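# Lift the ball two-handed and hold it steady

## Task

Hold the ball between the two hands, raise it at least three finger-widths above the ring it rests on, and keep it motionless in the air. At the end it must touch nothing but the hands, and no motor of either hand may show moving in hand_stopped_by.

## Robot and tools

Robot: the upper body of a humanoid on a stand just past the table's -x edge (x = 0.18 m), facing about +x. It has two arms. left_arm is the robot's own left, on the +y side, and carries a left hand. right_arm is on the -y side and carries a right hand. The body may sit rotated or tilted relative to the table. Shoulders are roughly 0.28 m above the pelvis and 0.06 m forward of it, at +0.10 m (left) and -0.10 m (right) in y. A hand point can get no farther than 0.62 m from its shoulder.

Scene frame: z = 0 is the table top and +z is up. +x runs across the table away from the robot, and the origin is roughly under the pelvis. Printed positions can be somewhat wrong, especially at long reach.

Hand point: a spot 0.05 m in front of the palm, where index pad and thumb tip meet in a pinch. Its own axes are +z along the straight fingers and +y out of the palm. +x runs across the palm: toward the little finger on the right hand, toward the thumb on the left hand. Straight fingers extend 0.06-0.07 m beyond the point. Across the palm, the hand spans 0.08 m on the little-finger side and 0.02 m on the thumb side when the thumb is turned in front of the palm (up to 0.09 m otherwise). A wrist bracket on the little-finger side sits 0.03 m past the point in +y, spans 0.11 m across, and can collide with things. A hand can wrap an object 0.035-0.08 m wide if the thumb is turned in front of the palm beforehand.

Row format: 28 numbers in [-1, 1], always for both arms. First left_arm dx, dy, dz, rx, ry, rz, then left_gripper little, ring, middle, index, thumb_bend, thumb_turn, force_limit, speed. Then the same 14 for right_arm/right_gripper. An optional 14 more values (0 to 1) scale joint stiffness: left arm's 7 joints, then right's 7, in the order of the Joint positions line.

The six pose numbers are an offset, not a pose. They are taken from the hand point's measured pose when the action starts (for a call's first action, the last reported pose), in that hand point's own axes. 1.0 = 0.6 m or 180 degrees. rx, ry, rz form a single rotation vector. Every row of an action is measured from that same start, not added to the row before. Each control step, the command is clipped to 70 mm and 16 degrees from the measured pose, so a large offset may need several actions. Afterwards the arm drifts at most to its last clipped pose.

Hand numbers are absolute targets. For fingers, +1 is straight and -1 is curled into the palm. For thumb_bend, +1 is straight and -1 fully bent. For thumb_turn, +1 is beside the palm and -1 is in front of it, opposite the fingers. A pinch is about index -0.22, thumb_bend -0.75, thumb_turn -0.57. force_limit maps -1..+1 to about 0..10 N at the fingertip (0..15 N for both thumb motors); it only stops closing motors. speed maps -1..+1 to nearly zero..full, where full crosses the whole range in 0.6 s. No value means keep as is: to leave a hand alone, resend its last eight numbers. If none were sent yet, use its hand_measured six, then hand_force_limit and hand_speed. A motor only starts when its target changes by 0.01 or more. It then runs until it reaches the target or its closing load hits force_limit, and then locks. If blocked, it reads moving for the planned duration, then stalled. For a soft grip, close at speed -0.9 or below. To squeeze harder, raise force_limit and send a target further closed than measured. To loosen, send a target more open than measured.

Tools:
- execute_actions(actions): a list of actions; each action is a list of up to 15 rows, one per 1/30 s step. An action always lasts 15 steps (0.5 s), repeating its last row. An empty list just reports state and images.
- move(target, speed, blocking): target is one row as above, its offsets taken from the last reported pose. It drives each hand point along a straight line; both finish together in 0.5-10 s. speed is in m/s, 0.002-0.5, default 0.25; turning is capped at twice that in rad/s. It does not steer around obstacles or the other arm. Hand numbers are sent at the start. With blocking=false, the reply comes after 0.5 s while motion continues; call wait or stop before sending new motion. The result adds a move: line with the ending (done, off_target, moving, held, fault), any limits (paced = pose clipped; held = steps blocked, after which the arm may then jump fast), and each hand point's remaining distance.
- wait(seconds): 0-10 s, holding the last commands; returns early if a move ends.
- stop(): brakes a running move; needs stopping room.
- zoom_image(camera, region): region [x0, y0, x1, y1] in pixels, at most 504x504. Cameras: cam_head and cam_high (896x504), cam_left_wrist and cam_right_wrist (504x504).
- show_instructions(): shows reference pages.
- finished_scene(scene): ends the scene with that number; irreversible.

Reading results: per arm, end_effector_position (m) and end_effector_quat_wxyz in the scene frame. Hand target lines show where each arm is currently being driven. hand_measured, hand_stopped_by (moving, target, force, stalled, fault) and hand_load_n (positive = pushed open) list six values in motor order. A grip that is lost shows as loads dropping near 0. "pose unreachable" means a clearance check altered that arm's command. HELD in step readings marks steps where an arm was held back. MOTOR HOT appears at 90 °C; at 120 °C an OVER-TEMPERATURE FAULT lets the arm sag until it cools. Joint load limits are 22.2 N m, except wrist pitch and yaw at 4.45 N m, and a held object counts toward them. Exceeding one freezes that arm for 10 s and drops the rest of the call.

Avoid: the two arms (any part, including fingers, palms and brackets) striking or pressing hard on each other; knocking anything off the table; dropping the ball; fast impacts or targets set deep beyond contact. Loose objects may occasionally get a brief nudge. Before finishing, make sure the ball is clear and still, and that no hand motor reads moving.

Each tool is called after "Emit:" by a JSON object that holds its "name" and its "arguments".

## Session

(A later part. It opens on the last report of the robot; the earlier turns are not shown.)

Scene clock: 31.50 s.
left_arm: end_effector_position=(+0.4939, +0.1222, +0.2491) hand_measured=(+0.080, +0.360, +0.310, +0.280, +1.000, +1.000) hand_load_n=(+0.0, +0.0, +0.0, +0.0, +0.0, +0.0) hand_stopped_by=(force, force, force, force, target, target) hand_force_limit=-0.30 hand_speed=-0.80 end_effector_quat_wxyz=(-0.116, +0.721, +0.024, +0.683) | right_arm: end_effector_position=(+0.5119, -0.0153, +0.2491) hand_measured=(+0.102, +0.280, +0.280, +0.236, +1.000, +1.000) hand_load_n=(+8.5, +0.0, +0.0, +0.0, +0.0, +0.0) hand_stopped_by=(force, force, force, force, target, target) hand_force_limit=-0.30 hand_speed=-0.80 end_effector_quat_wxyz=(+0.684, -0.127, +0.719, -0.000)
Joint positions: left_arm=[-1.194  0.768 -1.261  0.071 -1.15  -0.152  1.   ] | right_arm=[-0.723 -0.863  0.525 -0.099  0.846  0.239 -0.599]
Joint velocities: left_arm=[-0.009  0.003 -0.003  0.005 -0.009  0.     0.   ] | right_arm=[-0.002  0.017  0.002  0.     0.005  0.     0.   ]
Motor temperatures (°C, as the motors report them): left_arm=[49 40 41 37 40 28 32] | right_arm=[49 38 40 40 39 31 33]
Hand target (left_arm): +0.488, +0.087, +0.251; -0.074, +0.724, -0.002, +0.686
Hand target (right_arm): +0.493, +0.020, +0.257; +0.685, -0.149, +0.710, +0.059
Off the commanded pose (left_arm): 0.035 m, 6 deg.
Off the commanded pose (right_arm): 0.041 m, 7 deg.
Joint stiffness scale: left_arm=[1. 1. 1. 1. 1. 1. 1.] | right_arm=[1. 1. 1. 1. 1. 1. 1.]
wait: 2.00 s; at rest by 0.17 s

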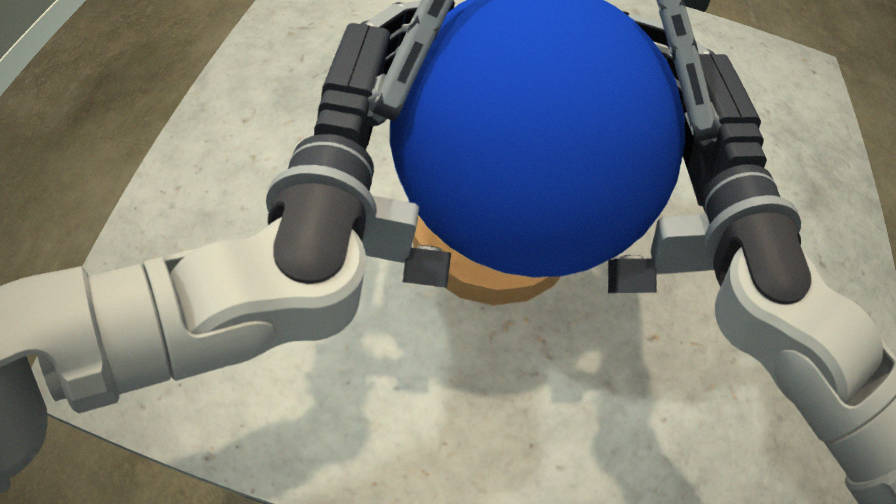

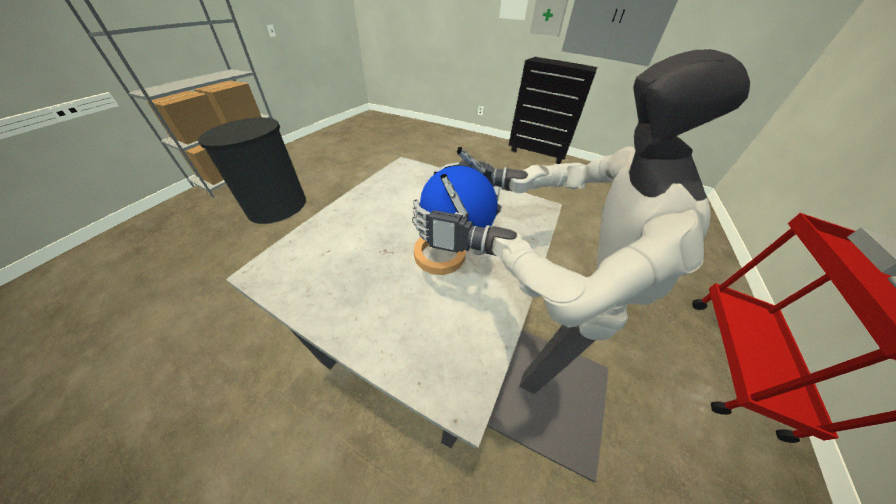

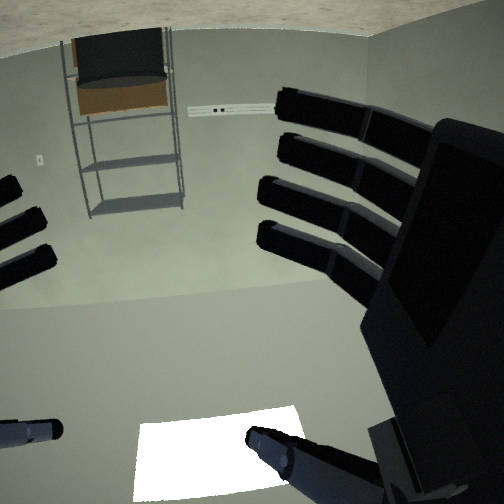

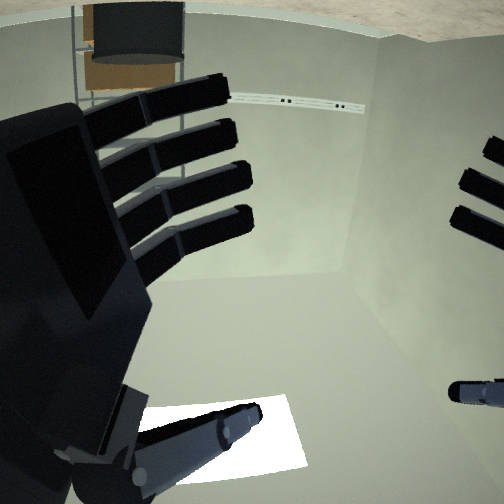

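Ball shifted back, possibly slightly down; lift a little more for margin.

Emit:
{"name": "execute_actions", "arguments": {"actions": [[[0.05,0.06,0,-0.03,0,0,0,0,0.1,0.1,1,1,-0.3,-0.8,-0.06,0.06,-0.01,-0.035,0,0,0,0,0.1,0.1,1,1,-0.3,-0.8]]]}}

Emit:
{"name": "wait", "arguments": {"seconds": 2}}

Scene clock: 33.90 s.
left_arm: end_effector_position=(+0.5057, +0.1190, +0.2723) hand_measured=(+0.080, +0.360, +0.310, +0.280, +1.000, +1.000) hand_load_n=(+0.0, +0.0, +0.0, +0.0, +0.0, +0.0) hand_stopped_by=(force, force, force, force, target, target) hand_force_limit=-0.30 hand_speed=-0.80 end_effector_quat_wxyz=(-0.122, +0.724, +0.019, +0.678) | right_arm: end_effector_position=(+0.5184, -0.0157, +0.2726) hand_measured=(+0.102, +0.280, +0.280, +0.236, +1.000, +1.000) hand_load_n=(+12.0, +0.0, +0.0, +0.0, +0.0, +0.0) hand_stopped_by=(force, force, force, force, target, target) hand_force_limit=-0.30 hand_speed=-0.80 end_effector_quat_wxyz=(+0.676, -0.142, +0.723, -0.032)
Joint positions: left_arm=[-1.291  0.778 -1.236  0.062 -1.229 -0.051  0.998] | right_arm=[-0.827 -0.914  0.498 -0.165  0.917  0.427 -0.651]
Joint velocities: left_arm=[ 0.012 -0.003 -0.035  0.015 -0.003  0.001 -0.006] | right_arm=[ 0.026  0.017 -0.012  0.005  0.     0.032  0.   ]
Motor temperatures (°C, as the motors report them): left_arm=[50 40 41 37 40 28 32] | right_arm=[50 38 40 41 39 32 34]
Hand target (left_arm): +0.500, +0.083, +0.274; -0.079, +0.726, -0.007, +0.683
Hand target (right_arm): +0.498, +0.024, +0.280; +0.676, -0.165, +0.717, +0.040
Off the commanded pose (left_arm): 0.036 m, 6 deg.
Off the commanded pose (right_arm): 0.045 m, 9 deg.
Joint stiffness scale: left_arm=[1. 1. 1. 1. 1. 1. 1.] | right_arm=[1. 1. 1. 1. 1. 1. 1.]
Step readings (end_effector_position):
0: left_arm (+0.4939, +0.1222, +0.2491) | right_arm (+0.5119, -0.0153, +0.2491)
1: left_arm (+0.4939, +0.1222, +0.2491) | right_arm (+0.5119, -0.0153, +0.2491)
2: left_arm (+0.4941, +0.1223, +0.2485) | right_arm (+0.5118, -0.0153, +0.2487)
4: left_arm (+0.4963, +0.1213, +0.2473) | right_arm (+0.5122, -0.0151, +0.2475)
8: left_arm (+0.5041, +0.1182, +0.2732) | right_arm (+0.5175, -0.0158, +0.2725)
15: end_effector_position above

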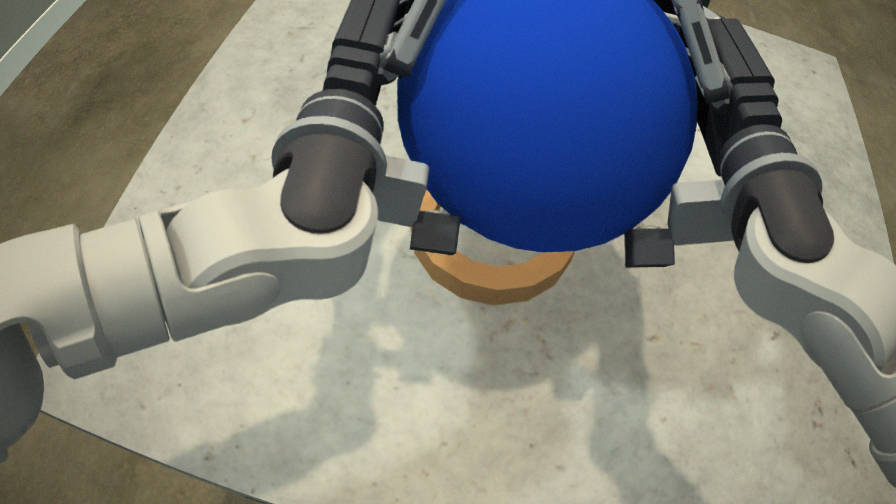

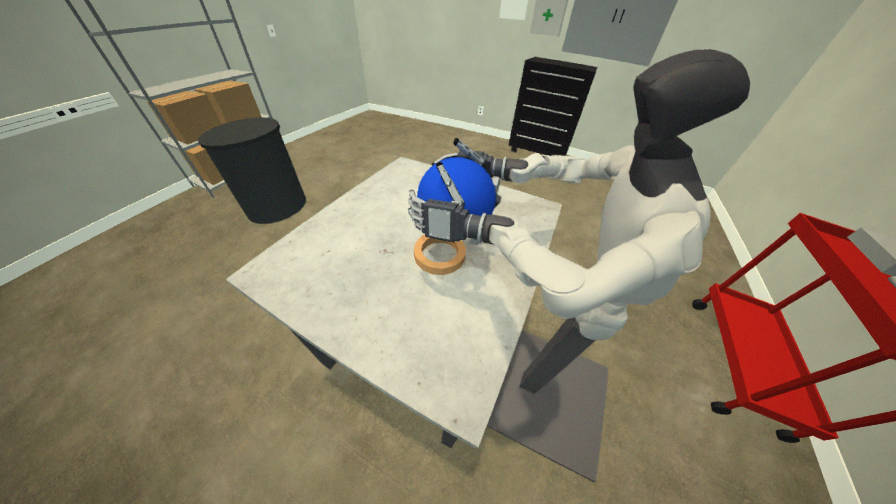

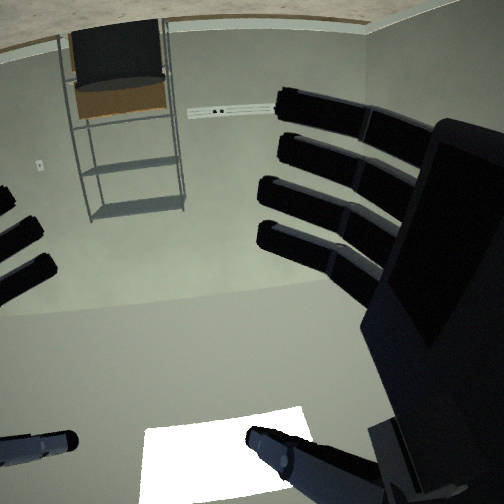

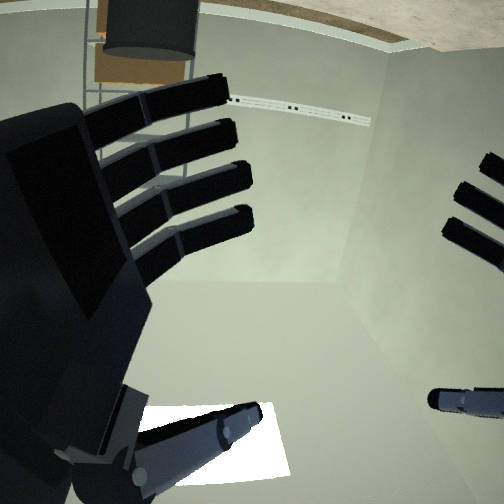

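Scene clock: 35.90 s.
left_arm: end_effector_position=(+0.5056, +0.1190, +0.2716) hand_measured=(+0.080, +0.360, +0.310, +0.280, +1.000, +1.000) hand_load_n=(+0.0, +0.0, +0.0, +0.0, +0.0, +0.0) hand_stopped_by=(force, force, force, force, target, target) hand_force_limit=-0.30 hand_speed=-0.80 end_effector_quat_wxyz=(-0.122, +0.725, +0.018, +0.678) | right_arm: end_effector_position=(+0.5183, -0.0156, +0.2719) hand_measured=(+0.102, +0.280, +0.280, +0.236, +1.000, +1.000) hand_load_n=(+12.0, +0.0, +0.0, +0.0, +0.0, +0.0) hand_stopped_by=(force, force, force, force, target, target) hand_force_limit=-0.30 hand_speed=-0.80 end_effector_quat_wxyz=(+0.675, -0.142, +0.723, -0.032)
Joint positions: left_arm=[-1.291  0.777 -1.236  0.063 -1.229 -0.051  0.998] | right_arm=[-0.826 -0.914  0.498 -0.165  0.917  0.428 -0.651]
Joint velocities: left_arm=[-0.009 -0.006  0.005  0.005  0.     0.     0.   ] | right_arm=[ 0.008  0.     0.003  0.    -0.002  0.     0.   ]
Motor temperatures (°C, as the motors report them): left_arm=[50 40 41 37 40 28 32] | right_arm=[51 38 41 41 39 33 34]
Hand target (left_arm): +0.500, +0.083, +0.274; -0.079, +0.726, -0.007, +0.683
Hand target (right_arm): +0.498, +0.024, +0.280; +0.676, -0.165, +0.717, +0.040
Off the commanded pose (left_arm): 0.036 m, 6 deg.
Off the commanded pose (right_arm): 0.045 m, 9 deg.
Joint stiffness scale: left_arm=[1. 1. 1. 1. 1. 1. 1.] | right_arm=[1. 1. 1. 1. 1. 1. 1.]
wait: 2.00 s; at rest by 0.17 s

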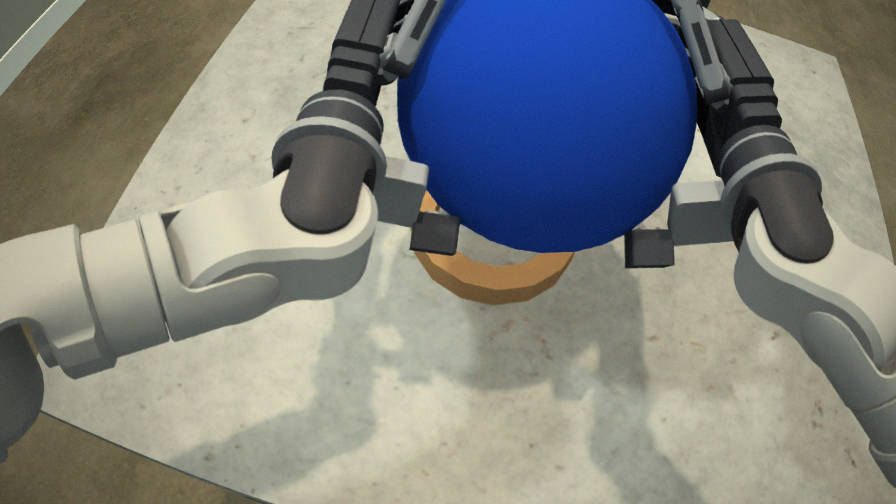

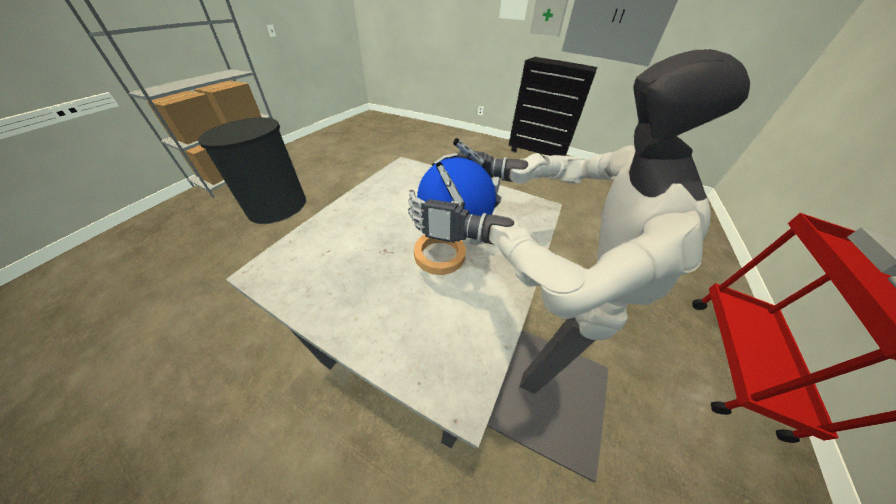

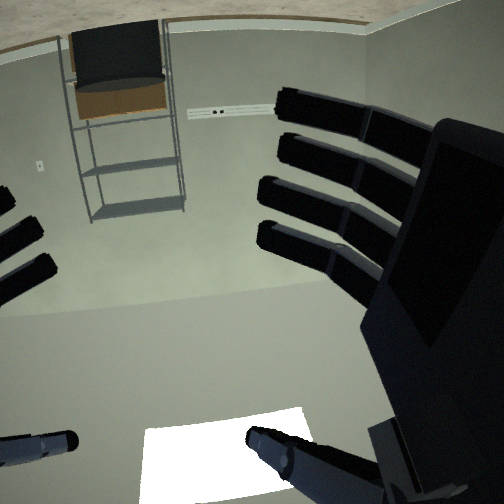

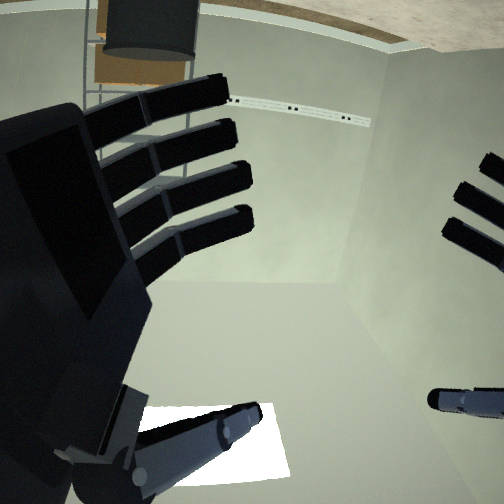

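Emit:
{"name": "finished_scene", "arguments": {"scene": 2}}

The scene is finished: the task was done.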